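# Four arms carry a loaded container onto a pallet

## Task

Get the container entirely onto the pallet with its load still inside. Keep the container level during the whole transfer, and never let anything drop freely by more than a few centimetres. Arm bases, in metres, with heading in degrees counter-clockwise from +x: arm1 at x=-0.34 y=+0.72 z=+1.03 heading -69; arm2 at x=+0.01 y=-0.47 z=+1.07 heading +106; arm3 at x=+0.67 y=-0.59 z=+0.66 heading +123; arm4 at x=+0.67 y=+0.75 z=+0.63 heading -97. At the end, open the grippers and move the arms away. The result only counts if the container and load stay put on their own once no robot is holding them.

## Robot and tools

Robots: four identical i2rt Big YAM arms named arm1, arm2, arm3 and arm4. Each has six revolute joints, a two-finger gripper and a wrist camera. The room camera is cam_high. With joints 1 and 6 at 0 and the hand level and pointing forward, the wrist camera sits above the hand and looks toward the fingertips. Reach is about 1.0 m from the joint-1 axis.

Frame: there is one shared scene frame with its origin on the floor and +z up. The hand point is midway between the fingertips. The hand's z axis runs along the fingers, and the fingers close along its y axis. Base positions are listed in the task. Hand poses are worked out from each robot's true base pose, which is never printed.

execute_actions(actions, cameras): actions is a list holding either one action or nothing. An empty list only returns state and images. The action is an object keyed by robot name. Each robot gets a "joints" object of absolute joint targets, never offsets, given by joint name. Any subset of joints may be named. Names, units, ranges and done-tolerance:
- joint1_rad: -2.879 to 2.879, ±0.045. Rotates the arm about its base; positive is counter-clockwise seen from above; 0 points the arm along its base heading.
- joint2_rad: 0 to 3.141, ±0.14. Shoulder; 0 has the upper arm roughly level and pointing backward; increasing lifts it up and then forward.
- joint3_rad: 0 to 3.019, ±0.09. Elbow; 0 is folded flat against the upper arm; increasing opens it.
- joint4_rad: -1.692 to 1.57, ±0.055. Hand pitch; positive tilts the fingers up.
- joint5_rad: -1.57 to 1.57, ±0.03. Sideways hand swing; positive goes to the arm's right.
- joint6_rad: -2.094 to 2.094, ±0.035. Hand roll; positive is clockwise viewed from behind the hand.
- gripper_m: 0 to 0.093 m, ±0.003. Fingertip gap. Grip force is about 50 to 62 N per pad, lower on some grippers.
Example: {"arm1": {"joints": {"gripper_m": 0.05}}, "arm2": {"joints": {"joint1_rad": 0.3}}}. All motions in an action start together, but each joint moves at its own speed, so the hand can sweep a wide path. One action lasts at most 15 s. An unknown key or an out-of-range value rejects the whole call and nothing moves. cameras may be a list of names; omitted, null or ["all"] gives every camera, and [] gives none. The "pictures" line lists image order. A joint or robot left out of an action may keep pushing toward its earlier target.

wait(seconds): 0 to 10. Commands nothing and returns the same state and images as an empty action.

zoom_image(camera, region): region is [x0, y0, x1, y1] in pixels of that camera's latest full image, with the origin at the top-left, at most 504 by 504.

read_manual(section): returns only URDF licence text. It is not useful for control.

finished_scene(scene): ends the current scene for good, after the robots have held the last command. Its result says whether the goal was met.

Reading results: joint_status gives the ending of each motion in the last accepted action.
- off_target: the joint stopped short and may still be pushing.
- contact_stop or time_out: the joint keeps the place where it stopped. A time_out joint can keep a target up to 0.375, 0.375, 0.113, 0.225, 0.075, 0.3 rad (joints 1 to 6) from its position and go on pushing, and can move on later if the way clears.
- "joint command not followed", often with a cause line: the self/inter-arm clearance check blocked that arm's joint targets, though its gripper target still runs. Blocked joints read not_followed and may be retried with later actions until new targets pass. Empty calls never show this line.
on_its_own lists joints this call did not command; "held at" is the target being held, not the position. A joint holding a load slowly sinks. Very small target changes may not move a joint. To relieve a push, send the joint its reported position.

Cautions: the arms do not stop on contact and can push hard. Sustained pushing or holding a load heats motors. A MOTOR HOT line appears from 85 °C. At 100 °C there is an OVER-TEMPERATURE FAULT: that arm and its gripper go limp and fall until they cool, and its joint_status reads limit_stop_at_motor_heat (send the targets again afterwards). A hard squeeze between two robots ends the run, and a hard hit can. No state line reports robot-robot contact, and the clearance check may be late and ignores fingers, gripper housings and wrist cameras. Contact through an object does not count. Robots do not wait for one another. Once any result reports a stop, later execute_actions, wait and finished_scene calls in that reply are skipped. Time keeps running while you think, and robots hold their last command meanwhile. Loose objects may occasionally get a brief push. Never knock anything off the work area or onto the floor. Avoid drops, slips, slams and hard pushes, keep the container level, and keep actions short.

Each tool is called after "Emit:" by a JSON object that holds its "fn" and its "kwargs".

## Session

Emit:
{"fn": "execute_actions", "kwargs": {"actions": []}}

Scene clock: 0.00 s.
Motor temperatures (°C, as the motors report them): arm1=[25 27 28 25 25 28] | arm2=[26 25 27 25 27 26] | arm3=[27 27 26 27 26 26] | arm4=[24 26 28 26 26 25]
arm1.joint_positions: joint1_rad=-0.450 joint2_rad=+0.606 joint3_rad=+1.427 joint4_rad=-1.292 joint5_rad=+0.108 joint6_rad=-0.105 gripper_m=+0.095
arm1.joint_status: not commanded
arm1.hand: x=-0.3796 y=+0.4930 z=+1.5965 quat_wxyz=(-0.297, -0.616, -0.589, +0.431) (m; scene frame)
arm2.joint_positions: joint1_rad=+0.106 joint2_rad=+0.610 joint3_rad=+1.474 joint4_rad=-1.194 joint5_rad=-0.265 joint6_rad=-0.487 gripper_m=+0.094
arm2.joint_status: not commanded
arm2.hand: x=-0.1088 y=-0.2844 z=+1.6934 quat_wxyz=(-0.360, +0.780, -0.200, -0.470) (m; scene frame)
arm3.joint_positions: joint1_rad=-0.554 joint2_rad=+0.614 joint3_rad=+1.310 joint4_rad=-1.221 joint5_rad=-0.163 joint6_rad=+0.369 gripper_m=+0.095
arm3.joint_status: not commanded
arm3.hand: x=+0.6390 y=-0.3311 z=+1.1859 quat_wxyz=(-0.218, +0.529, -0.684, -0.453) (m; scene frame)
arm4.joint_positions: joint1_rad=-0.445 joint2_rad=+0.455 joint3_rad=+1.451 joint4_rad=-1.504 joint5_rad=-0.244 joint6_rad=+0.406 gripper_m=+0.095
arm4.joint_status: not commanded
arm4.hand: x=+0.6405 y=+0.6176 z=+1.1903 quat_wxyz=(-0.401, -0.801, -0.311, +0.317) (m; scene frame)
pictures: arm1_cam_wrist, arm2_cam_wrist, arm3_cam_wrist, arm4_cam_wrist, cam_high
Images, in order (width x height): arm1_cam_wrist 504x504, arm2_cam_wrist 504x504, arm3_cam_wrist 504x504, arm4_cam_wrist 504x504, cam_high 504x504.

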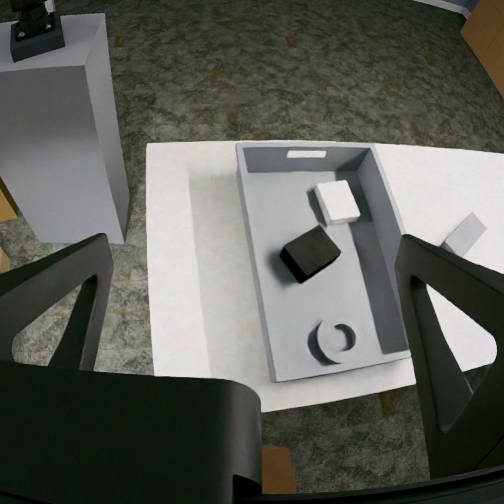

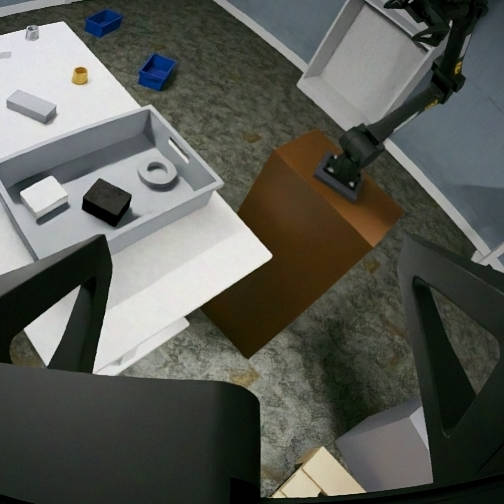

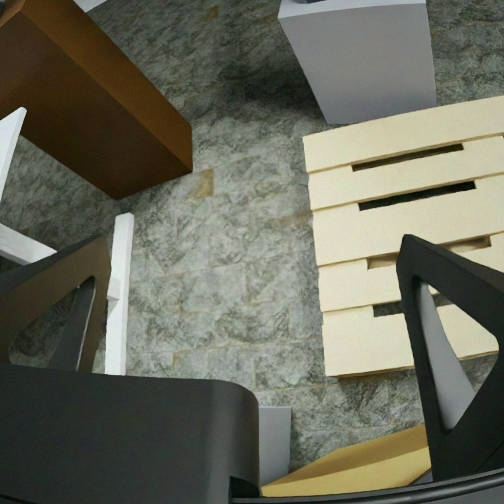

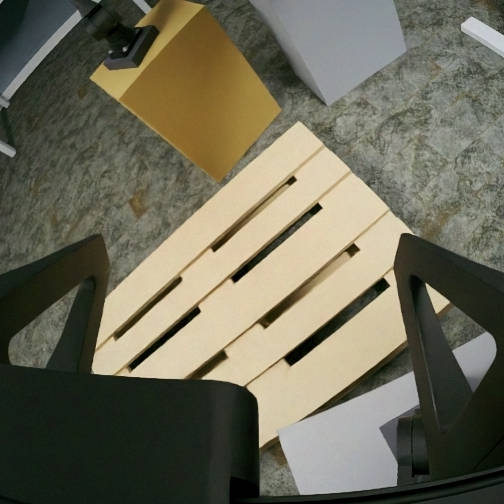

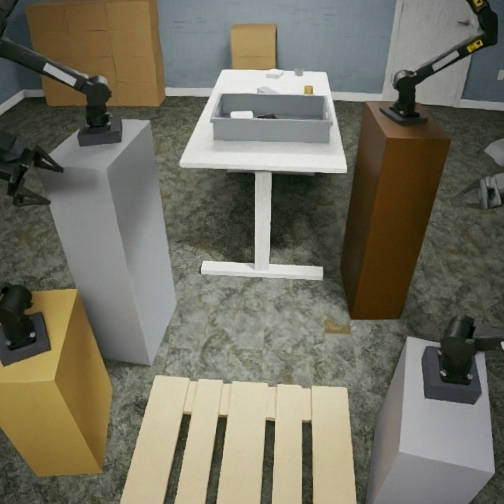

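Emit:
{"fn": "execute_actions", "kwargs": {"actions": [{"arm1":{"joints":{"joint1_rad":-0.5,"joint2_rad":1.3,"joint3_rad":1.3,"joint4_rad":-1.57,"joint5_rad":0,"joint6_rad":0}},"arm2":{"joints":{"joint1_rad":0.7,"joint2_rad":1.3,"joint3_rad":1.3,"joint4_rad":-1.57,"joint5_rad":0,"joint6_rad":0}}}], "cameras": ["arm1_cam_wrist","arm2_cam_wrist","cam_high"]}}

Scene clock: 4.90 s.
Motor temperatures (°C, as the motors report them): arm1=[25 27 28 25 25 28] | arm2=[26 25 28 25 27 26] | arm3=[27 27 27 27 26 26] | arm4=[24 27 29 26 26 25]
arm1.joint_positions: joint1_rad=-0.494 joint2_rad=+1.304 joint3_rad=+1.295 joint4_rad=-1.561 joint5_rad=+0.004 joint6_rad=-0.010 gripper_m=+0.095
arm1.joint_status: all done
arm1.hand: x=-0.3897 y=+0.3520 z=+1.2905 quat_wxyz=(+0.002, -0.747, -0.664, +0.001) (m; scene frame)
arm2.joint_positions: joint1_rad=+0.701 joint2_rad=+1.306 joint3_rad=+1.294 joint4_rad=-1.562 joint5_rad=-0.005 joint6_rad=-0.009 gripper_m=+0.094
arm2.joint_status: all done
arm2.hand: x=-0.2920 y=-0.2662 z=+1.3421 quat_wxyz=(-0.004, +0.958, -0.285, -0.004) (m; scene frame)
arm3.joint_positions: joint1_rad=-0.554 joint2_rad=+0.614 joint3_rad=+1.310 joint4_rad=-1.221 joint5_rad=-0.162 joint6_rad=+0.369 gripper_m=+0.095
arm3.joint_status: not commanded
arm3.hand: x=+0.6391 y=-0.3311 z=+1.1859 quat_wxyz=(-0.218, +0.529, -0.684, -0.453) (m; scene frame)
arm4.joint_positions: joint1_rad=-0.445 joint2_rad=+0.455 joint3_rad=+1.451 joint4_rad=-1.504 joint5_rad=-0.244 joint6_rad=+0.406 gripper_m=+0.095
arm4.joint_status: not commanded
arm4.hand: x=+0.6405 y=+0.6176 z=+1.1903 quat_wxyz=(-0.401, -0.801, -0.311, +0.317) (m; scene frame)
pictures: arm1_cam_wrist, arm2_cam_wrist, cam_high
Images, in order (width x height): arm1_cam_wrist 504x504, arm2_cam_wrist 504x504, cam_high 504x504.

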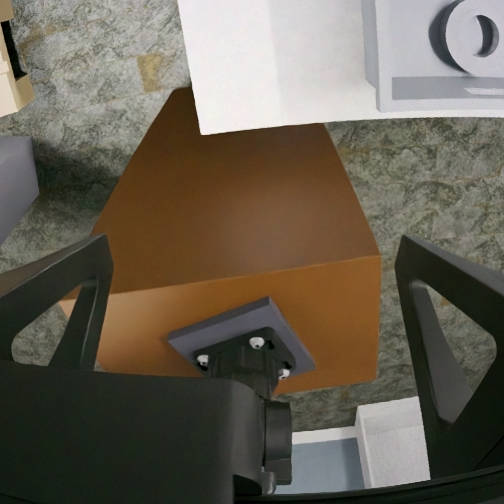

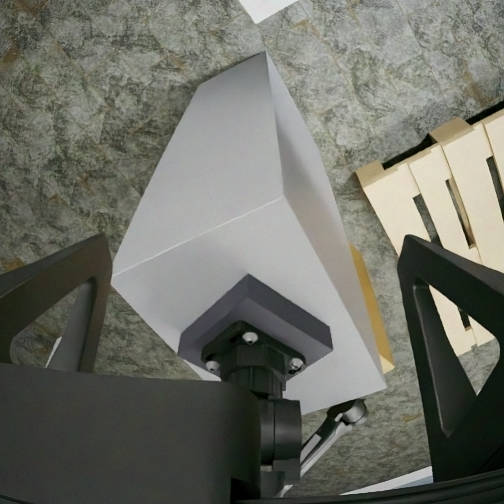

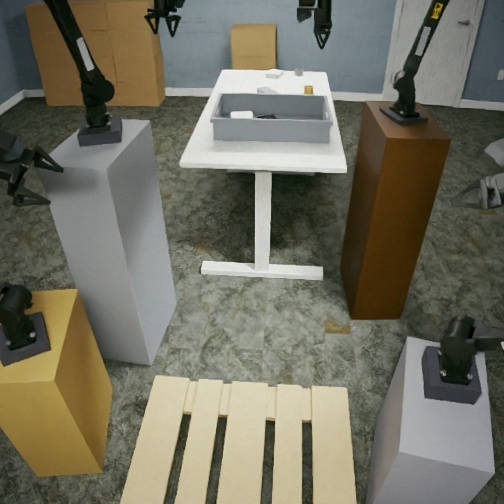

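Emit:
{"fn": "execute_actions", "kwargs": {"actions": [{"arm1":{"joints":{"joint1_rad":-1.26,"joint2_rad":1.847,"joint3_rad":1.272,"joint4_rad":-0.996,"joint6_rad":0.68}},"arm2":{"joints":{"joint1_rad":0.68,"joint2_rad":2.345,"joint3_rad":2.008,"joint4_rad":-1.234,"joint6_rad":-0.61}}}], "cameras": ["arm1_cam_wrist","arm2_cam_wrist","cam_high"]}}

Scene clock: 10.00 s.
Motor temperatures (°C, as the motors report them): arm1=[25 27 29 25 25 28] | arm2=[26 26 29 25 27 26] | arm3=[27 27 28 27 26 26] | arm4=[24 27 29 26 26 25]
arm1.joint_positions: joint1_rad=-1.262 joint2_rad=+1.852 joint3_rad=+1.268 joint4_rad=-1.005 joint5_rad=+0.000 joint6_rad=+0.670 gripper_m=+0.095
arm1.joint_status: all done
arm1.hand: x=-0.7367 y=+0.4024 z=+1.0449 quat_wxyz=(+0.006, -1.000, -0.003, -0.008) (m; scene frame)
arm2.joint_positions: joint1_rad=+0.691 joint2_rad=+2.341 joint3_rad=+1.968 joint4_rad=-1.235 joint5_rad=-0.005 joint6_rad=-0.601 gripper_m=+0.094
arm2.joint_status: all done
arm2.hand: x=-0.5490 y=-0.0840 z=+1.0531 quat_wxyz=(+0.005, +1.000, +0.002, +0.011) (m; scene frame)
arm3.joint_positions: joint1_rad=-0.554 joint2_rad=+0.614 joint3_rad=+1.310 joint4_rad=-1.221 joint5_rad=-0.162 joint6_rad=+0.369 gripper_m=+0.095
arm3.joint_status: not commanded
arm3.hand: x=+0.6391 y=-0.3311 z=+1.1859 quat_wxyz=(-0.218, +0.529, -0.684, -0.453) (m; scene frame)
arm4.joint_positions: joint1_rad=-0.445 joint2_rad=+0.455 joint3_rad=+1.451 joint4_rad=-1.504 joint5_rad=-0.244 joint6_rad=+0.406 gripper_m=+0.095
arm4.joint_status: not commanded
arm4.hand: x=+0.6405 y=+0.6176 z=+1.1903 quat_wxyz=(-0.401, -0.801, -0.311, +0.317) (m; scene frame)
pictures: arm1_cam_wrist, arm2_cam_wrist, cam_high
Images, in order (width x height): arm1_cam_wrist 504x504, arm2_cam_wrist 504x504, cam_high 504x504.

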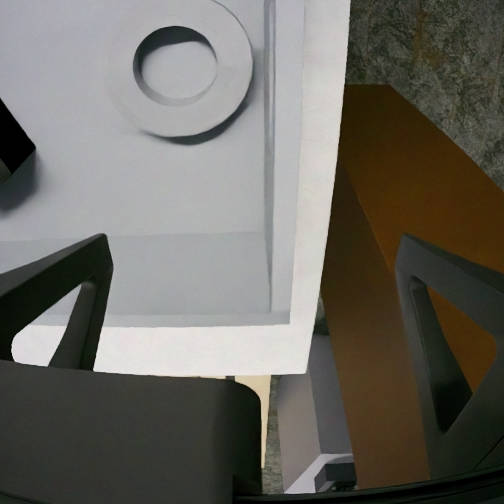

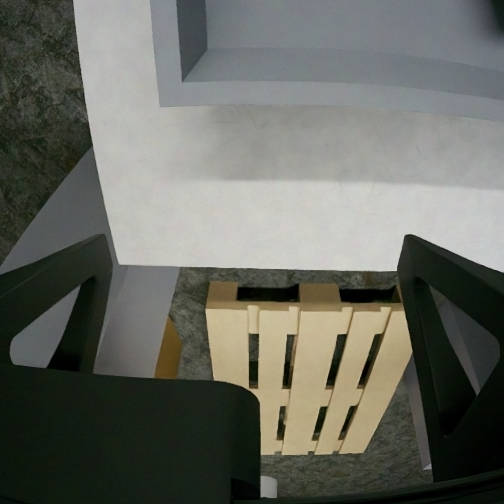

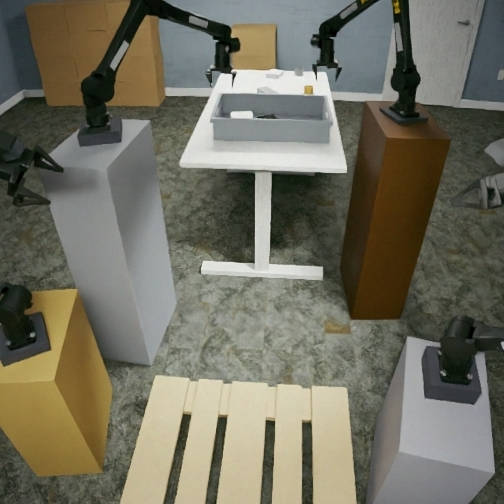

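Emit:
{"fn": "execute_actions", "kwargs": {"actions": [{"arm1":{"joints":{"joint1_rad":-1.452,"joint2_rad":2.19,"joint3_rad":1.636,"joint4_rad":-1.017,"joint6_rad":0.485}},"arm2":{"joints":{"joint1_rad":0.828,"joint2_rad":2.489,"joint3_rad":2.11,"joint4_rad":-1.17,"joint6_rad":-0.464}}}], "cameras": ["arm1_cam_wrist","arm2_cam_wrist","cam_high"]}}

Emit:
{"fn": "zoom_image", "kwargs": {"camera": "cam_high", "region": [170, 30, 370, 180]}}

Scene clock: 13.70 s.
Motor temperatures (°C, as the motors report them): arm1=[25 27 29 25 25 28] | arm2=[26 26 29 25 27 26] | arm3=[27 27 28 27 26 26] | arm4=[24 27 30 26 26 25]
arm1.joint_positions: joint1_rad=-1.450 joint2_rad=+2.189 joint3_rad=+1.600 joint4_rad=-1.016 joint5_rad=+0.000 joint6_rad=+0.495 gripper_m=+0.095
arm1.joint_status: all done
arm1.hand: x=-0.8770 y=+0.4351 z=+0.9680 quat_wxyz=(+0.008, -1.000, +0.004, -0.015) (m; scene frame)
arm2.joint_positions: joint1_rad=+0.831 joint2_rad=+2.476 joint3_rad=+2.081 joint4_rad=-1.174 joint5_rad=-0.002 joint6_rad=-0.473 gripper_m=+0.094
arm2.joint_status: all done
arm2.hand: x=-0.6273 y=-0.1500 z=+1.0005 quat_wxyz=(-0.007, +1.000, +0.008, -0.004) (m; scene frame)
arm3.joint_positions: joint1_rad=-0.554 joint2_rad=+0.614 joint3_rad=+1.310 joint4_rad=-1.221 joint5_rad=-0.162 joint6_rad=+0.369 gripper_m=+0.095
arm3.joint_status: not commanded
arm3.hand: x=+0.6391 y=-0.3311 z=+1.1859 quat_wxyz=(-0.218, +0.529, -0.684, -0.453) (m; scene frame)
arm4.joint_positions: joint1_rad=-0.445 joint2_rad=+0.455 joint3_rad=+1.451 joint4_rad=-1.504 joint5_rad=-0.244 joint6_rad=+0.406 gripper_m=+0.095
arm4.joint_status: not commanded
arm4.hand: x=+0.6405 y=+0.6176 z=+1.1903 quat_wxyz=(-0.401, -0.801, -0.311, +0.317) (m; scene frame)
pictures: arm1_cam_wrist, arm2_cam_wrist, cam_high
Images, in order (width x height): arm1_cam_wrist 504x504, arm2_cam_wrist 504x504, cam_high 504x504.

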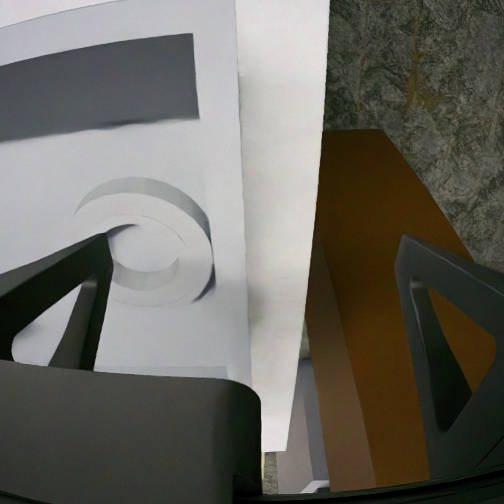

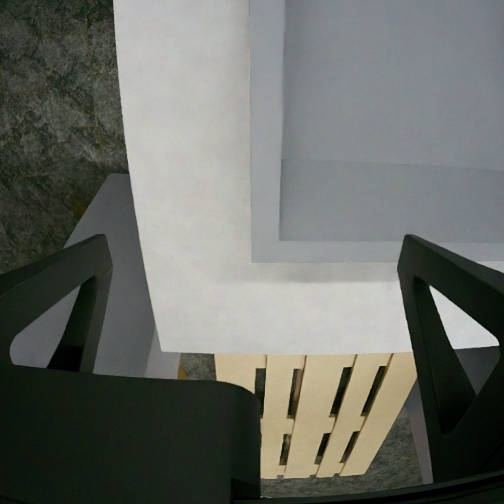

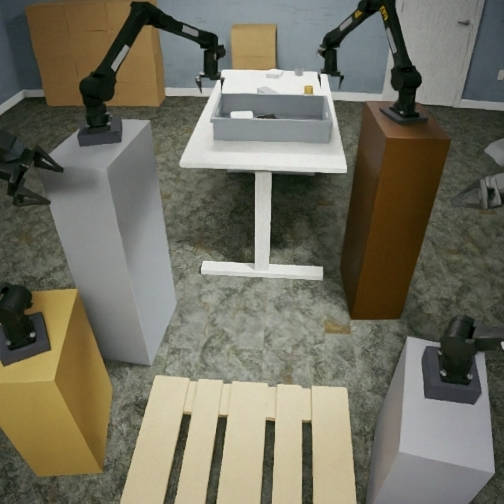

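Region (170, 30, 370, 180) of cam_high's 504x504 image, scaled by 2.520, with more detail than that image has; it fills the top 378 rows of this view, and the rest is white.

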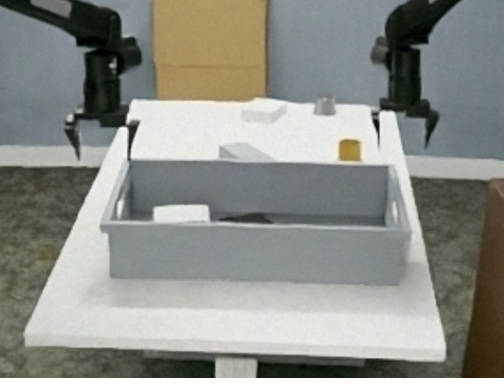

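Emit:
{"fn": "execute_actions", "kwargs": {"actions": [{"arm1":{"joints":{"joint1_rad":-1.369,"joint2_rad":2.272,"joint3_rad":1.38,"joint4_rad":-0.679,"joint6_rad":0.568}},"arm2":{"joints":{"joint1_rad":0.81,"joint2_rad":2.725,"joint3_rad":2.195,"joint4_rad":-1.017}}}], "cameras": ["arm1_cam_wrist","arm2_cam_wrist","cam_high"]}}

Emit:
{"fn": "zoom_image", "kwargs": {"camera": "cam_high", "region": [170, 30, 370, 180]}}

Scene clock: 17.37 s.
Motor temperatures (°C, as the motors report them): arm1=[25 27 29 25 25 28] | arm2=[26 27 30 25 27 26] | arm3=[27 27 29 27 26 26] | arm4=[24 27 30 26 26 25]
arm1.joint_positions: joint1_rad=-1.364 joint2_rad=+2.276 joint3_rad=+1.369 joint4_rad=-0.687 joint5_rad=+0.000 joint6_rad=+0.558 gripper_m=+0.095
arm1.joint_status: all done
arm1.hand: x=-0.8029 y=+0.4214 z=+0.8545 quat_wxyz=(+0.006, -1.000, -0.008, -0.010) (m; scene frame)
arm2.joint_positions: joint1_rad=+0.820 joint2_rad=+2.727 joint3_rad=+2.179 joint4_rad=-1.024 joint5_rad=-0.002 joint6_rad=-0.472 gripper_m=+0.094
arm2.joint_status: all done
arm2.hand: x=-0.6305 y=-0.1377 z=+0.8586 quat_wxyz=(-0.006, +1.000, +0.002, -0.003) (m; scene frame)
arm3.joint_positions: joint1_rad=-0.554 joint2_rad=+0.614 joint3_rad=+1.310 joint4_rad=-1.221 joint5_rad=-0.162 joint6_rad=+0.369 gripper_m=+0.095
arm3.joint_status: not commanded
arm3.hand: x=+0.6391 y=-0.3311 z=+1.1859 quat_wxyz=(-0.218, +0.529, -0.684, -0.453) (m; scene frame)
arm4.joint_positions: joint1_rad=-0.445 joint2_rad=+0.455 joint3_rad=+1.451 joint4_rad=-1.504 joint5_rad=-0.244 joint6_rad=+0.406 gripper_m=+0.095
arm4.joint_status: not commanded
arm4.hand: x=+0.6405 y=+0.6176 z=+1.1903 quat_wxyz=(-0.401, -0.801, -0.311, +0.317) (m; scene frame)
pictures: arm1_cam_wrist, arm2_cam_wrist, cam_high
Images, in order (width x height): arm1_cam_wrist 504x504, arm2_cam_wrist 504x504, cam_high 504x504.

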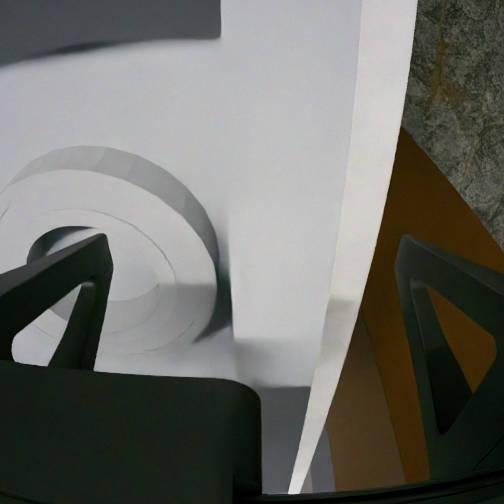

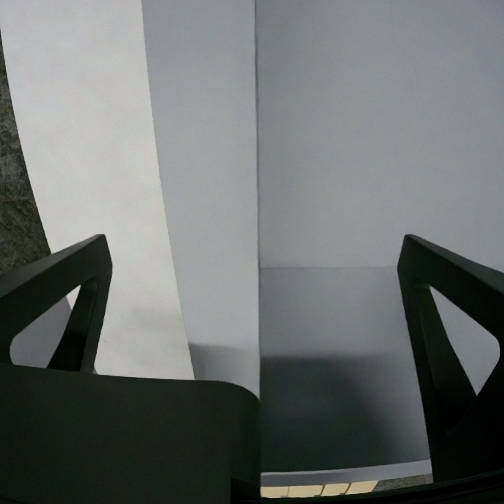

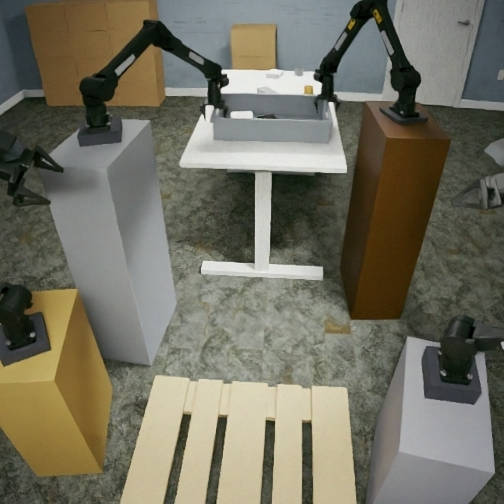

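Region (170, 30, 370, 180) of cam_high's 504x504 image, scaled by 2.520, with more detail than that image has; it fills the top 378 rows of this view, and the rest is white.

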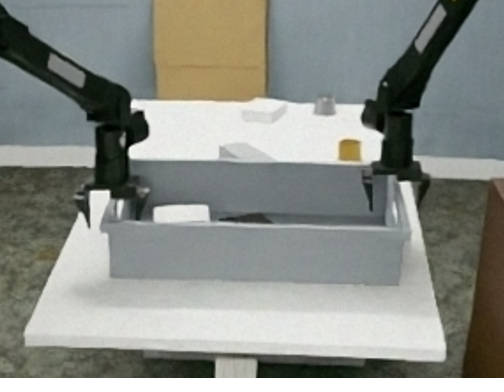

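Emit:
{"fn": "execute_actions", "kwargs": {"actions": [{"arm1":{"joints":{"joint1_rad":-1.385,"gripper_m":0}},"arm2":{"joints":{"joint1_rad":0.835,"gripper_m":0}}}], "cameras": ["cam_high"]}}

Scene clock: 18.83 s.
Motor temperatures (°C, as the motors report them): arm1=[25 28 29 25 25 28] | arm2=[26 27 30 25 27 26] | arm3=[27 27 29 27 26 26] | arm4=[24 27 30 26 26 25]
arm1.joint_positions: joint1_rad=-1.381 joint2_rad=+2.276 joint3_rad=+1.369 joint4_rad=-0.679 joint5_rad=-0.022 joint6_rad=+0.543 gripper_m=+0.015
arm1.joint_status: gripper_m off_target (ended at +0.015, target +0.000); the others done
arm1.hand: x=-0.8075 y=+0.4249 z=+0.8545 quat_wxyz=(-0.005, -1.000, -0.007, -0.012) (m; scene frame)
arm2.joint_positions: joint1_rad=+0.833 joint2_rad=+2.727 joint3_rad=+2.179 joint4_rad=-1.020 joint5_rad=+0.011 joint6_rad=-0.471 gripper_m=+0.014
arm2.joint_status: gripper_m off_target (ended at +0.014, target +0.000); the others done
arm2.hand: x=-0.6346 y=-0.1436 z=+0.8585 quat_wxyz=(-0.013, +1.000, +0.008, -0.002) (m; scene frame)
arm3.joint_positions: joint1_rad=-0.554 joint2_rad=+0.614 joint3_rad=+1.310 joint4_rad=-1.221 joint5_rad=-0.162 joint6_rad=+0.369 gripper_m=+0.095
arm3.joint_status: not commanded
arm3.hand: x=+0.6391 y=-0.3311 z=+1.1859 quat_wxyz=(-0.218, +0.529, -0.684, -0.453) (m; scene frame)
arm4.joint_positions: joint1_rad=-0.445 joint2_rad=+0.455 joint3_rad=+1.451 joint4_rad=-1.504 joint5_rad=-0.244 joint6_rad=+0.406 gripper_m=+0.095
arm4.joint_status: not commanded
arm4.hand: x=+0.6405 y=+0.6176 z=+1.1903 quat_wxyz=(-0.401, -0.801, -0.311, +0.317) (m; scene frame)
pictures: cam_high
Images, in order (width x height): cam_high 504x504.

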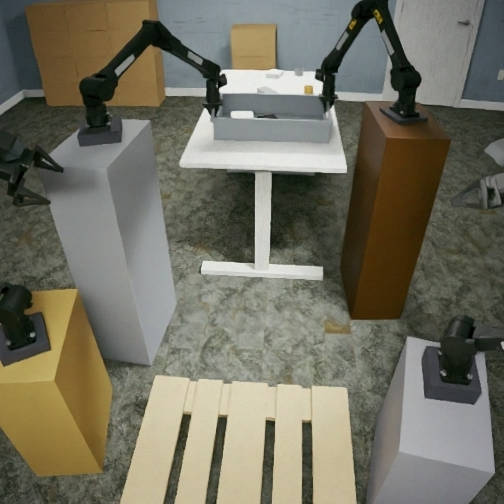

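Emit:
{"fn": "execute_actions", "kwargs": {"actions": [{"arm1":{"joints":{"gripper_m":0.09}},"arm2":{"joints":{"gripper_m":0.09}}}], "cameras": []}}

Emit:
{"fn": "execute_actions", "kwargs": {"actions": [{"arm1":{"joints":{"joint2_rad":2.05,"joint3_rad":1.4,"joint4_rad":-0.92,"joint5_rad":0}},"arm2":{"joints":{"joint2_rad":2.489,"joint3_rad":2.11,"joint4_rad":-1.17,"joint5_rad":0}}}], "cameras": []}}

Emit:
{"fn": "execute_actions", "kwargs": {"actions": [{"arm1":{"joints":{"joint1_rad":-1.251,"joint2_rad":2.435,"joint3_rad":2.095,"joint4_rad":-1.204,"joint6_rad":-0.885}},"arm2":{"joints":{"joint1_rad":0.585,"joint2_rad":2.597,"joint3_rad":2.255,"joint4_rad":-1.204,"joint6_rad":0.862}}}], "cameras": ["arm1_cam_wrist","arm2_cam_wrist","cam_high"]}}

Scene clock: 27.13 s.
Motor temperatures (°C, as the motors report them): arm1=[25 28 29 25 25 28] | arm2=[26 28 30 25 27 26] | arm3=[27 27 29 27 26 26] | arm4=[24 27 30 26 26 25]
arm1.joint_positions: joint1_rad=-1.381 joint2_rad=+2.275 joint3_rad=+1.369 joint4_rad=-0.679 joint5_rad=-0.004 joint6_rad=+0.558 gripper_m=+0.090
arm1.joint_status: all done
arm1.hand: x=-0.8093 y=+0.4276 z=+0.8547 quat_wxyz=(+0.002, -1.000, +0.001, -0.007) (m; scene frame)
arm2.joint_positions: joint1_rad=+0.833 joint2_rad=+2.726 joint3_rad=+2.179 joint4_rad=-1.020 joint5_rad=+0.005 joint6_rad=-0.470 gripper_m=+0.090
arm2.joint_status: all done
arm2.hand: x=-0.6354 y=-0.1444 z=+0.8593 quat_wxyz=(-0.010, +1.000, +0.007, -0.003) (m; scene frame)
arm3.joint_positions: joint1_rad=-0.554 joint2_rad=+0.614 joint3_rad=+1.310 joint4_rad=-1.221 joint5_rad=-0.162 joint6_rad=+0.369 gripper_m=+0.095
arm3.joint_status: not commanded
arm3.hand: x=+0.6391 y=-0.3311 z=+1.1859 quat_wxyz=(-0.218, +0.529, -0.684, -0.453) (m; scene frame)
arm4.joint_positions: joint1_rad=-0.445 joint2_rad=+0.455 joint3_rad=+1.451 joint4_rad=-1.504 joint5_rad=-0.244 joint6_rad=+0.406 gripper_m=+0.095
arm4.joint_status: not commanded
arm4.hand: x=+0.6405 y=+0.6176 z=+1.1903 quat_wxyz=(-0.401, -0.801, -0.311, +0.317) (m; scene frame)
pictures: none
No camera images: the call's "cameras" was empty. Leave "cameras" out to get every camera's image.

Scene clock: 28.57 s.
Motor temperatures (°C, as the motors report them): arm1=[25 28 29 25 25 28] | arm2=[26 28 30 25 27 26] | arm3=[27 27 29 27 26 26] | arm4=[24 27 30 26 26 25]
arm1.joint_positions: joint1_rad=-1.381 joint2_rad=+2.029 joint3_rad=+1.387 joint4_rad=-0.912 joint5_rad=-0.004 joint6_rad=+0.558 gripper_m=+0.090
arm1.joint_status: all done
arm1.hand: x=-0.8172 y=+0.4228 z=+0.9915 quat_wxyz=(-0.006, -1.000, +0.001, +0.006) (m; scene frame)
arm2.joint_positions: joint1_rad=+0.833 joint2_rad=+2.462 joint3_rad=+2.102 joint4_rad=-1.161 joint5_rad=+0.005 joint6_rad=-0.470 gripper_m=+0.090
arm2.joint_status: all done
arm2.hand: x=-0.6399 y=-0.1441 z=+1.0182 quat_wxyz=(-0.021, +0.999, +0.007, -0.024) (m; scene frame)
arm3.joint_positions: joint1_rad=-0.554 joint2_rad=+0.614 joint3_rad=+1.310 joint4_rad=-1.221 joint5_rad=-0.162 joint6_rad=+0.369 gripper_m=+0.095
arm3.joint_status: not commanded
arm3.hand: x=+0.6391 y=-0.3311 z=+1.1859 quat_wxyz=(-0.218, +0.529, -0.684, -0.453) (m; scene frame)
arm4.joint_positions: joint1_rad=-0.445 joint2_rad=+0.455 joint3_rad=+1.451 joint4_rad=-1.504 joint5_rad=-0.244 joint6_rad=+0.406 gripper_m=+0.095
arm4.joint_status: not commanded
arm4.hand: x=+0.6405 y=+0.6176 z=+1.1903 quat_wxyz=(-0.401, -0.801, -0.311, +0.317) (m; scene frame)
pictures: none
No camera images: the call's "cameras" was empty. Leave "cameras" out to get every camera's image.

Scene clock: 30.67 s.
Motor temperatures (°C, as the motors report them): arm1=[25 28 29 25 25 28] | arm2=[26 28 30 25 27 26] | arm3=[27 27 30 27 26 26] | arm4=[24 27 30 26 26 25]
arm1.joint_positions: joint1_rad=-1.251 joint2_rad=+2.415 joint3_rad=+2.067 joint4_rad=-1.196 joint5_rad=-0.001 joint6_rad=-0.874 gripper_m=+0.090
arm1.joint_status: all done
arm1.hand: x=-0.8950 y=+0.2651 z=+0.9813 quat_wxyz=(+0.001, -0.711, -0.704, +0.013) (m; scene frame)
arm2.joint_positions: joint1_rad=+0.595 joint2_rad=+2.578 joint3_rad=+2.210 joint4_rad=-1.195 joint5_rad=+0.001 joint6_rad=+0.853 gripper_m=+0.090
arm2.joint_status: all done
arm2.hand: x=-0.5520 y=+0.0059 z=+0.9762 quat_wxyz=(-0.004, +0.716, -0.698, -0.011) (m; scene frame)
arm3.joint_positions: joint1_rad=-0.554 joint2_rad=+0.614 joint3_rad=+1.310 joint4_rad=-1.221 joint5_rad=-0.162 joint6_rad=+0.369 gripper_m=+0.095
arm3.joint_status: not commanded
arm3.hand: x=+0.6391 y=-0.3311 z=+1.1859 quat_wxyz=(-0.218, +0.529, -0.684, -0.453) (m; scene frame)
arm4.joint_positions: joint1_rad=-0.445 joint2_rad=+0.455 joint3_rad=+1.451 joint4_rad=-1.504 joint5_rad=-0.244 joint6_rad=+0.406 gripper_m=+0.095
arm4.joint_status: not commanded
arm4.hand: x=+0.6405 y=+0.6176 z=+1.1903 quat_wxyz=(-0.401, -0.801, -0.311, +0.317) (m; scene frame)
pictures: arm1_cam_wrist, arm2_cam_wrist, cam_high
Images, in order (width x height): arm1_cam_wrist 504x504, arm2_cam_wrist 504x504, cam_high 504x504.

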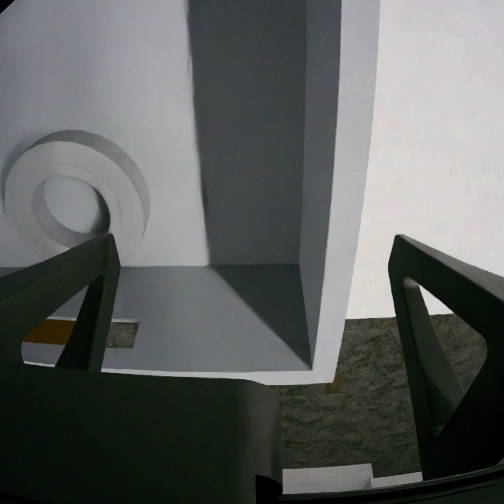

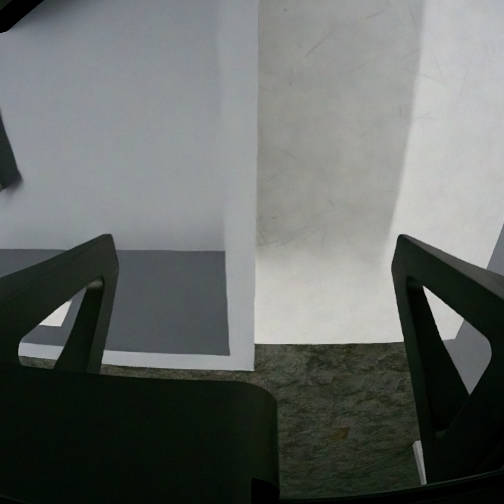

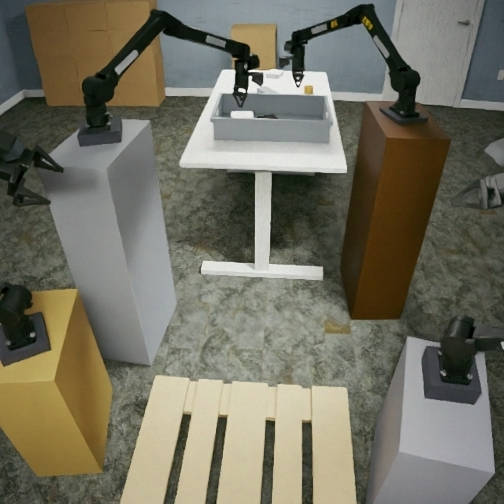

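Emit:
{"fn": "execute_actions", "kwargs": {"actions": [{"arm1":{"joints":{"joint1_rad":-1.317,"joint2_rad":2.561,"joint3_rad":2.28,"joint4_rad":-1.266,"joint6_rad":-0.951}},"arm2":{"joints":{"joint1_rad":0.612,"joint2_rad":2.775,"joint3_rad":2.295,"joint4_rad":-1.072,"joint6_rad":0.885}}}], "cameras": []}}

Emit:
{"fn": "execute_actions", "kwargs": {"actions": [{"arm1":{"joints":{"joint2_rad":2.695,"joint3_rad":2.285,"joint4_rad":-1.144}}}], "cameras": ["arm1_cam_wrist","arm2_cam_wrist"]}}

Scene clock: 33.90 s.
Motor temperatures (°C, as the motors report them): arm1=[25 28 30 25 25 28] | arm2=[26 28 30 25 27 26] | arm3=[27 27 30 27 26 26] | arm4=[24 27 31 26 26 25]
arm1.joint_positions: joint1_rad=-1.322 joint2_rad=+2.545 joint3_rad=+2.237 joint4_rad=-1.259 joint5_rad=-0.001 joint6_rad=-0.941 gripper_m=+0.090
arm1.joint_status: all done
arm1.hand: x=-0.9444 y=+0.2926 z=+0.9513 quat_wxyz=(+0.000, -0.712, -0.702, +0.002) (m; scene frame)
arm2.joint_positions: joint1_rad=+0.599 joint2_rad=+2.778 joint3_rad=+2.275 joint4_rad=-1.080 joint5_rad=+0.001 joint6_rad=+0.877 gripper_m=+0.090
arm2.joint_status: all done
arm2.hand: x=-0.5511 y=+0.0020 z=+0.8556 quat_wxyz=(-0.004, +0.709, -0.705, -0.001) (m; scene frame)
arm3.joint_positions: joint1_rad=-0.554 joint2_rad=+0.614 joint3_rad=+1.310 joint4_rad=-1.221 joint5_rad=-0.162 joint6_rad=+0.369 gripper_m=+0.095
arm3.joint_status: not commanded
arm3.hand: x=+0.6391 y=-0.3311 z=+1.1859 quat_wxyz=(-0.218, +0.529, -0.684, -0.453) (m; scene frame)
arm4.joint_positions: joint1_rad=-0.445 joint2_rad=+0.455 joint3_rad=+1.451 joint4_rad=-1.504 joint5_rad=-0.244 joint6_rad=+0.406 gripper_m=+0.095
arm4.joint_status: not commanded
arm4.hand: x=+0.6405 y=+0.6176 z=+1.1903 quat_wxyz=(-0.401, -0.801, -0.311, +0.317) (m; scene frame)
pictures: none
No camera images: the call's "cameras" was empty. Leave "cameras" out to get every camera's image.

Scene clock: 35.00 s.
Motor temperatures (°C, as the motors report them): arm1=[25 28 30 25 25 28] | arm2=[26 28 30 25 27 26] | arm3=[27 27 30 27 26 26] | arm4=[24 27 31 26 26 25]
arm1.joint_positions: joint1_rad=-1.322 joint2_rad=+2.697 joint3_rad=+2.262 joint4_rad=-1.152 joint5_rad=-0.001 joint6_rad=-0.941 gripper_m=+0.090
arm1.joint_status: all done
arm1.hand: x=-0.9419 y=+0.2944 z=+0.8511 quat_wxyz=(-0.002, -0.712, -0.702, -0.008) (m; scene frame)
arm2.joint_positions: joint1_rad=+0.599 joint2_rad=+2.778 joint3_rad=+2.275 joint4_rad=-1.080 joint5_rad=+0.001 joint6_rad=+0.877 gripper_m=+0.090
arm2.joint_status: not commanded
arm2.hand: x=-0.5511 y=+0.0020 z=+0.8556 quat_wxyz=(-0.004, +0.709, -0.705, -0.001) (m; scene frame)
arm3.joint_positions: joint1_rad=-0.554 joint2_rad=+0.614 joint3_rad=+1.310 joint4_rad=-1.221 joint5_rad=-0.162 joint6_rad=+0.369 gripper_m=+0.095
arm3.joint_status: not commanded
arm3.hand: x=+0.6391 y=-0.3311 z=+1.1859 quat_wxyz=(-0.218, +0.529, -0.684, -0.453) (m; scene frame)
arm4.joint_positions: joint1_rad=-0.445 joint2_rad=+0.455 joint3_rad=+1.451 joint4_rad=-1.504 joint5_rad=-0.244 joint6_rad=+0.406 gripper_m=+0.095
arm4.joint_status: not commanded
arm4.hand: x=+0.6405 y=+0.6176 z=+1.1903 quat_wxyz=(-0.401, -0.801, -0.311, +0.317) (m; scene frame)
pictures: arm1_cam_wrist, arm2_cam_wrist
Images, in order (width x height): arm1_cam_wrist 504x504, arm2_cam_wrist 504x504.

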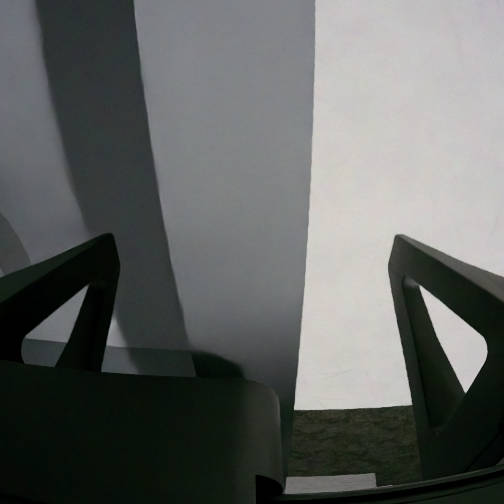

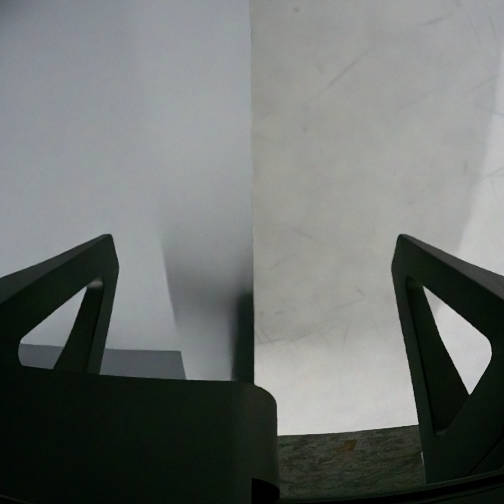

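Emit:
{"fn": "execute_actions", "kwargs": {"actions": [{"arm1":{"joints":{"gripper_m":0}},"arm2":{"joints":{"joint1_rad":0.628,"gripper_m":0}}}], "cameras": []}}

Emit:
{"fn": "execute_actions", "kwargs": {"actions": [{"arm1":{"joints":{"joint2_rad":2.63,"joint3_rad":2.275,"joint4_rad":-1.2}},"arm2":{"joints":{"joint2_rad":2.70,"joint3_rad":2.26,"joint4_rad":-1.108}}}], "cameras": ["cam_high"]}}

Emit:
{"fn": "zoom_image", "kwargs": {"camera": "cam_high", "region": [170, 30, 370, 180]}}

Scene clock: 37.23 s.
Motor temperatures (°C, as the motors report them): arm1=[25 29 30 25 25 28] | arm2=[26 28 30 25 27 26] | arm3=[27 27 30 27 26 26] | arm4=[24 27 31 26 26 25]
arm1.joint_positions: joint1_rad=-1.323 joint2_rad=+2.697 joint3_rad=+2.262 joint4_rad=-1.156 joint5_rad=-0.006 joint6_rad=-0.966 gripper_m=+0.013
arm1.joint_status: gripper_m off_target (ended at +0.013, target +0.000)
arm1.hand: x=-0.9411 y=+0.2945 z=+0.8512 quat_wxyz=(-0.005, -0.703, -0.711, -0.009) (m; scene frame)
arm2.joint_positions: joint1_rad=+0.616 joint2_rad=+2.778 joint3_rad=+2.276 joint4_rad=-1.071 joint5_rad=-0.009 joint6_rad=+0.887 gripper_m=+0.015
arm2.joint_status: gripper_m off_target (ended at +0.015, target +0.000); the others done
arm2.hand: x=-0.5615 y=-0.0068 z=+0.8558 quat_wxyz=(+0.001, +0.711, -0.703, -0.005) (m; scene frame)
arm3.joint_positions: joint1_rad=-0.554 joint2_rad=+0.614 joint3_rad=+1.310 joint4_rad=-1.221 joint5_rad=-0.162 joint6_rad=+0.369 gripper_m=+0.095
arm3.joint_status: not commanded
arm3.hand: x=+0.6391 y=-0.3311 z=+1.1859 quat_wxyz=(-0.218, +0.529, -0.684, -0.453) (m; scene frame)
arm4.joint_positions: joint1_rad=-0.445 joint2_rad=+0.455 joint3_rad=+1.451 joint4_rad=-1.504 joint5_rad=-0.244 joint6_rad=+0.406 gripper_m=+0.095
arm4.joint_status: not commanded
arm4.hand: x=+0.6405 y=+0.6176 z=+1.1903 quat_wxyz=(-0.401, -0.801, -0.311, +0.317) (m; scene frame)
pictures: none
No camera images: the call's "cameras" was empty. Leave "cameras" out to get every camera's image.

Scene clock: 37.87 s.
Motor temperatures (°C, as the motors report them): arm1=[25 29 30 25 25 28] | arm2=[26 29 30 25 27 26] | arm3=[27 27 30 27 26 26] | arm4=[24 27 31 26 26 25]
arm1.joint_positions: joint1_rad=-1.321 joint2_rad=+2.695 joint3_rad=+2.262 joint4_rad=-1.171 joint5_rad=-0.009 joint6_rad=-0.963 gripper_m=+0.012
arm1.joint_status: all done
arm1.hand: x=-0.9374 y=+0.2948 z=+0.8529 quat_wxyz=(-0.008, -0.704, -0.710, -0.016) (m; scene frame)
arm2.joint_positions: joint1_rad=+0.616 joint2_rad=+2.770 joint3_rad=+2.263 joint4_rad=-1.071 joint5_rad=-0.009 joint6_rad=+0.892 gripper_m=+0.015
arm2.joint_status: all done
arm2.hand: x=-0.5594 y=-0.0085 z=+0.8572 quat_wxyz=(+0.001, +0.709, -0.705, -0.003) (m; scene frame)
arm3.joint_positions: joint1_rad=-0.554 joint2_rad=+0.614 joint3_rad=+1.310 joint4_rad=-1.221 joint5_rad=-0.162 joint6_rad=+0.369 gripper_m=+0.095
arm3.joint_status: not commanded
arm3.hand: x=+0.6391 y=-0.3311 z=+1.1859 quat_wxyz=(-0.218, +0.529, -0.684, -0.453) (m; scene frame)
arm4.joint_positions: joint1_rad=-0.445 joint2_rad=+0.455 joint3_rad=+1.451 joint4_rad=-1.504 joint5_rad=-0.244 joint6_rad=+0.406 gripper_m=+0.095
arm4.joint_status: not commanded
arm4.hand: x=+0.6405 y=+0.6176 z=+1.1903 quat_wxyz=(-0.401, -0.801, -0.311, +0.317) (m; scene frame)
pictures: cam_high
Images, in order (width x height): cam_high 504x504.

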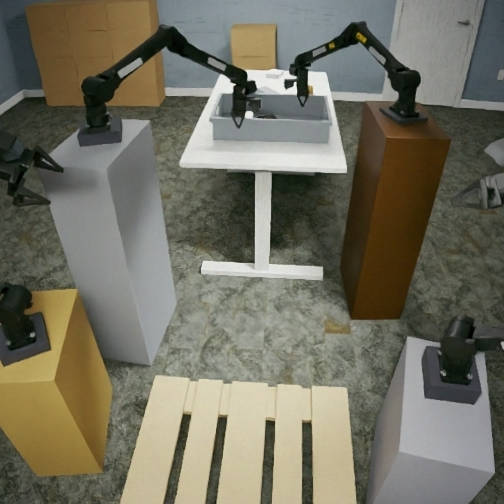

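Region (170, 30, 370, 180) of cam_high's 504x504 image, scaled by 2.520, with more detail than that image has; it fills the top 378 rows of this view, and the rest is white.

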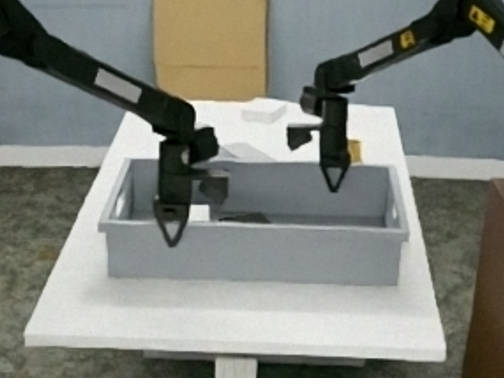

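Heavy, with sag. More bias.

Emit:
{"fn": "execute_actions", "kwargs": {"actions": [{"arm1":{"joints":{"joint2_rad":2.53,"joint3_rad":2.31}},"arm2":{"joints":{"joint2_rad":2.60,"joint3_rad":2.295}}}], "cameras": ["cam_high"]}}

Emit:
{"fn": "zoom_image", "kwargs": {"camera": "cam_high", "region": [170, 30, 370, 180]}}

Scene clock: 40.87 s.
Motor temperatures (°C, as the motors report them): arm1=[25 29 30 25 25 28] | arm2=[26 29 30 25 27 26] | arm3=[27 27 30 27 26 26] | arm4=[24 27 31 26 26 25]
arm1.joint_positions: joint1_rad=-1.327 joint2_rad=+2.650 joint3_rad=+2.262 joint4_rad=-1.185 joint5_rad=-0.017 joint6_rad=-0.970 gripper_m=+0.012
arm1.joint_status: all done
arm1.hand: x=-0.9474 y=+0.2920 z=+0.8854 quat_wxyz=(-0.008, -0.704, -0.710, +0.001) (m; scene frame)
arm2.joint_positions: joint1_rad=+0.620 joint2_rad=+2.720 joint3_rad=+2.261 joint4_rad=-1.104 joint5_rad=-0.028 joint6_rad=+0.892 gripper_m=+0.015
arm2.joint_status: all done
arm2.hand: x=-0.5697 y=-0.0088 z=+0.8929 quat_wxyz=(+0.011, +0.711, -0.703, -0.010) (m; scene frame)
arm3.joint_positions: joint1_rad=-0.554 joint2_rad=+0.614 joint3_rad=+1.310 joint4_rad=-1.221 joint5_rad=-0.163 joint6_rad=+0.369 gripper_m=+0.095
arm3.joint_status: not commanded
arm3.hand: x=+0.6390 y=-0.3311 z=+1.1859 quat_wxyz=(-0.218, +0.529, -0.684, -0.453) (m; scene frame)
arm4.joint_positions: joint1_rad=-0.445 joint2_rad=+0.455 joint3_rad=+1.451 joint4_rad=-1.504 joint5_rad=-0.244 joint6_rad=+0.406 gripper_m=+0.095
arm4.joint_status: not commanded
arm4.hand: x=+0.6405 y=+0.6176 z=+1.1903 quat_wxyz=(-0.401, -0.801, -0.311, +0.317) (m; scene frame)
pictures: cam_high
Images, in order (width x height): cam_high 504x504.

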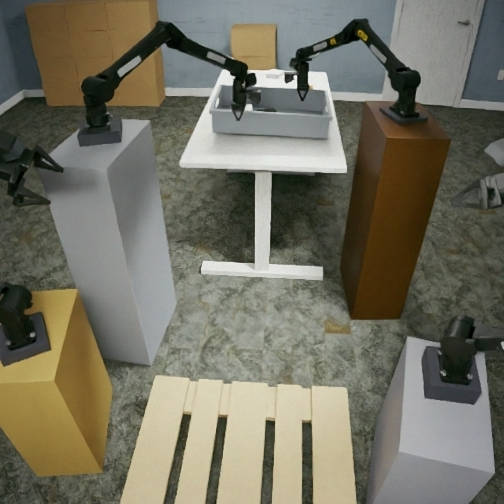

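Region (170, 30, 370, 180) of cam_high's 504x504 image, scaled by 2.520, with more detail than that image has; it fills the top 378 rows of this view, and the rest is white.

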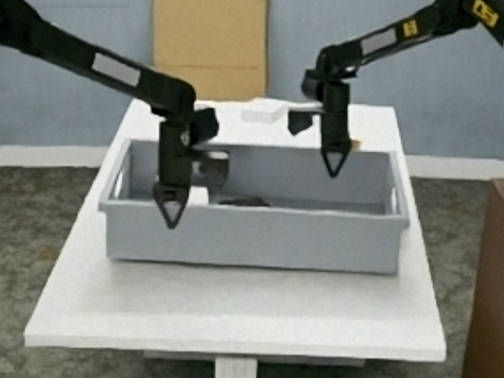

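Emit:
{"fn": "execute_actions", "kwargs": {"actions": [{"arm1":{"joints":{"joint2_rad":2.65,"joint3_rad":2.28,"joint4_rad":-1.15}},"arm2":{"joints":{"joint2_rad":2.73,"joint3_rad":2.29,"joint4_rad":-1.075}}}], "cameras": []}}

Emit:
{"fn": "execute_actions", "kwargs": {"actions": [{"arm1":{"joints":{"joint1_rad":-1.23,"joint2_rad":2.42,"joint3_rad":1.80,"joint4_rad":-0.898,"joint6_rad":-0.863}},"arm2":{"joints":{"joint1_rad":0.52,"joint2_rad":2.53,"joint3_rad":1.846,"joint4_rad":-0.836,"joint6_rad":0.79}}}], "cameras": []}}

Emit:
{"fn": "execute_actions", "kwargs": {"actions": [{"arm1":{"joints":{"joint1_rad":-1.118,"joint2_rad":2.29,"joint3_rad":1.496,"joint4_rad":-0.735,"joint6_rad":-0.752}},"arm2":{"joints":{"joint1_rad":0.40,"joint2_rad":2.41,"joint3_rad":1.556,"joint4_rad":-0.672,"joint6_rad":0.671}}}], "cameras": ["cam_high"]}}

Emit:
{"fn": "zoom_image", "kwargs": {"camera": "cam_high", "region": [170, 30, 370, 180]}}

Scene clock: 44.33 s.
Motor temperatures (°C, as the motors report them): arm1=[25 30 30 25 25 28] | arm2=[26 30 30 25 27 26] | arm3=[27 27 30 27 26 26] | arm4=[24 27 31 26 26 25]
arm1.joint_positions: joint1_rad=-1.320 joint2_rad=+2.689 joint3_rad=+2.252 joint4_rad=-1.151 joint5_rad=-0.008 joint6_rad=-0.960 gripper_m=+0.012
arm1.joint_status: all done
arm1.hand: x=-0.9394 y=+0.2929 z=+0.8536 quat_wxyz=(-0.006, -0.705, -0.709, -0.008) (m; scene frame)
arm2.joint_positions: joint1_rad=+0.620 joint2_rad=+2.769 joint3_rad=+2.259 joint4_rad=-1.063 joint5_rad=-0.012 joint6_rad=+0.898 gripper_m=+0.015
arm2.joint_status: all done
arm2.hand: x=-0.5622 y=-0.0109 z=+0.8570 quat_wxyz=(+0.003, +0.709, -0.706, -0.005) (m; scene frame)
arm3.joint_positions: joint1_rad=-0.554 joint2_rad=+0.614 joint3_rad=+1.310 joint4_rad=-1.221 joint5_rad=-0.162 joint6_rad=+0.369 gripper_m=+0.095
arm3.joint_status: not commanded
arm3.hand: x=+0.6391 y=-0.3311 z=+1.1859 quat_wxyz=(-0.218, +0.529, -0.684, -0.453) (m; scene frame)
arm4.joint_positions: joint1_rad=-0.445 joint2_rad=+0.455 joint3_rad=+1.451 joint4_rad=-1.504 joint5_rad=-0.244 joint6_rad=+0.406 gripper_m=+0.095
arm4.joint_status: not commanded
arm4.hand: x=+0.6405 y=+0.6176 z=+1.1903 quat_wxyz=(-0.401, -0.801, -0.311, +0.317) (m; scene frame)
pictures: none
No camera images: the call's "cameras" was empty. Leave "cameras" out to get every camera's image.

Scene clock: 45.47 s.
Motor temperatures (°C, as the motors report them): arm1=[25 30 30 25 25 28] | arm2=[26 30 30 25 27 26] | arm3=[27 27 30 27 26 26] | arm4=[24 27 31 26 26 25]
arm1.joint_positions: joint1_rad=-1.238 joint2_rad=+2.479 joint3_rad=+1.794 joint4_rad=-0.909 joint5_rad=-0.009 joint6_rad=-0.883 gripper_m=+0.013
arm1.joint_status: all done
arm1.hand: x=-0.8399 y=+0.2980 z=+0.8486 quat_wxyz=(-0.005, -0.703, -0.711, -0.011) (m; scene frame)
arm2.joint_positions: joint1_rad=+0.513 joint2_rad=+2.583 joint3_rad=+1.845 joint4_rad=-0.832 joint5_rad=-0.016 joint6_rad=+0.787 gripper_m=+0.014
arm2.joint_status: all done
arm2.hand: x=-0.4612 y=-0.0020 z=+0.8545 quat_wxyz=(+0.005, +0.710, -0.704, -0.008) (m; scene frame)
arm3.joint_positions: joint1_rad=-0.554 joint2_rad=+0.614 joint3_rad=+1.310 joint4_rad=-1.221 joint5_rad=-0.162 joint6_rad=+0.369 gripper_m=+0.095
arm3.joint_status: not commanded
arm3.hand: x=+0.6391 y=-0.3311 z=+1.1859 quat_wxyz=(-0.218, +0.529, -0.684, -0.453) (m; scene frame)
arm4.joint_positions: joint1_rad=-0.445 joint2_rad=+0.455 joint3_rad=+1.451 joint4_rad=-1.504 joint5_rad=-0.244 joint6_rad=+0.406 gripper_m=+0.095
arm4.joint_status: not commanded
arm4.hand: x=+0.6405 y=+0.6176 z=+1.1903 quat_wxyz=(-0.401, -0.801, -0.311, +0.317) (m; scene frame)
pictures: none
No camera images: the call's "cameras" was empty. Leave "cameras" out to get every camera's image.

Scene clock: 46.43 s.
Motor temperatures (°C, as the motors report them): arm1=[25 30 30 25 25 28] | arm2=[26 30 30 25 27 26] | arm3=[27 27 30 27 26 26] | arm4=[24 27 31 26 26 25]
arm1.joint_positions: joint1_rad=-1.118 joint2_rad=+2.344 joint3_rad=+1.486 joint4_rad=-0.745 joint5_rad=-0.013 joint6_rad=-0.770 gripper_m=+0.012
arm1.joint_status: all done
arm1.hand: x=-0.7341 y=+0.2961 z=+0.8453 quat_wxyz=(-0.006, -0.701, -0.713, -0.017) (m; scene frame)
arm2.joint_positions: joint1_rad=+0.384 joint2_rad=+2.459 joint3_rad=+1.549 joint4_rad=-0.670 joint5_rad=-0.014 joint6_rad=+0.655 gripper_m=+0.014
arm2.joint_status: all done
arm2.hand: x=-0.3537 y=-0.0001 z=+0.8525 quat_wxyz=(+0.004, +0.711, -0.703, -0.004) (m; scene frame)
arm3.joint_positions: joint1_rad=-0.554 joint2_rad=+0.614 joint3_rad=+1.310 joint4_rad=-1.221 joint5_rad=-0.162 joint6_rad=+0.369 gripper_m=+0.095
arm3.joint_status: not commanded
arm3.hand: x=+0.6391 y=-0.3311 z=+1.1859 quat_wxyz=(-0.218, +0.529, -0.684, -0.453) (m; scene frame)
arm4.joint_positions: joint1_rad=-0.445 joint2_rad=+0.455 joint3_rad=+1.451 joint4_rad=-1.504 joint5_rad=-0.244 joint6_rad=+0.406 gripper_m=+0.095
arm4.joint_status: not commanded
arm4.hand: x=+0.6405 y=+0.6176 z=+1.1903 quat_wxyz=(-0.401, -0.801, -0.311, +0.317) (m; scene frame)
pictures: cam_high
Images, in order (width x height): cam_high 504x504.

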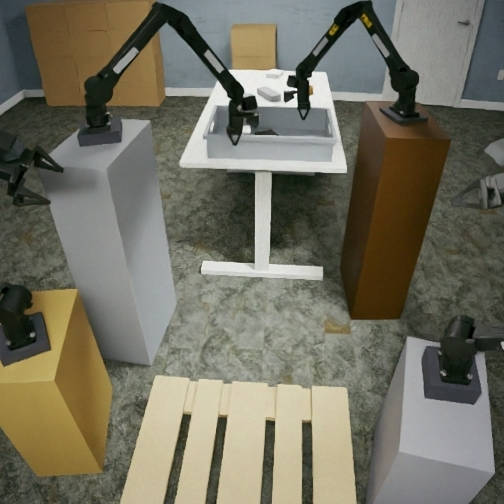

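Region (170, 30, 370, 180) of cam_high's 504x504 image, scaled by 2.520, with more detail than that image has; it fills the top 378 rows of this view, and the rest is white.

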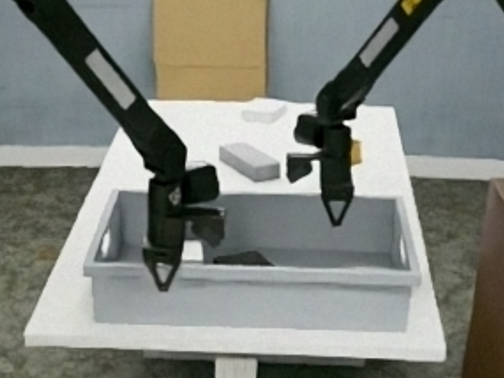

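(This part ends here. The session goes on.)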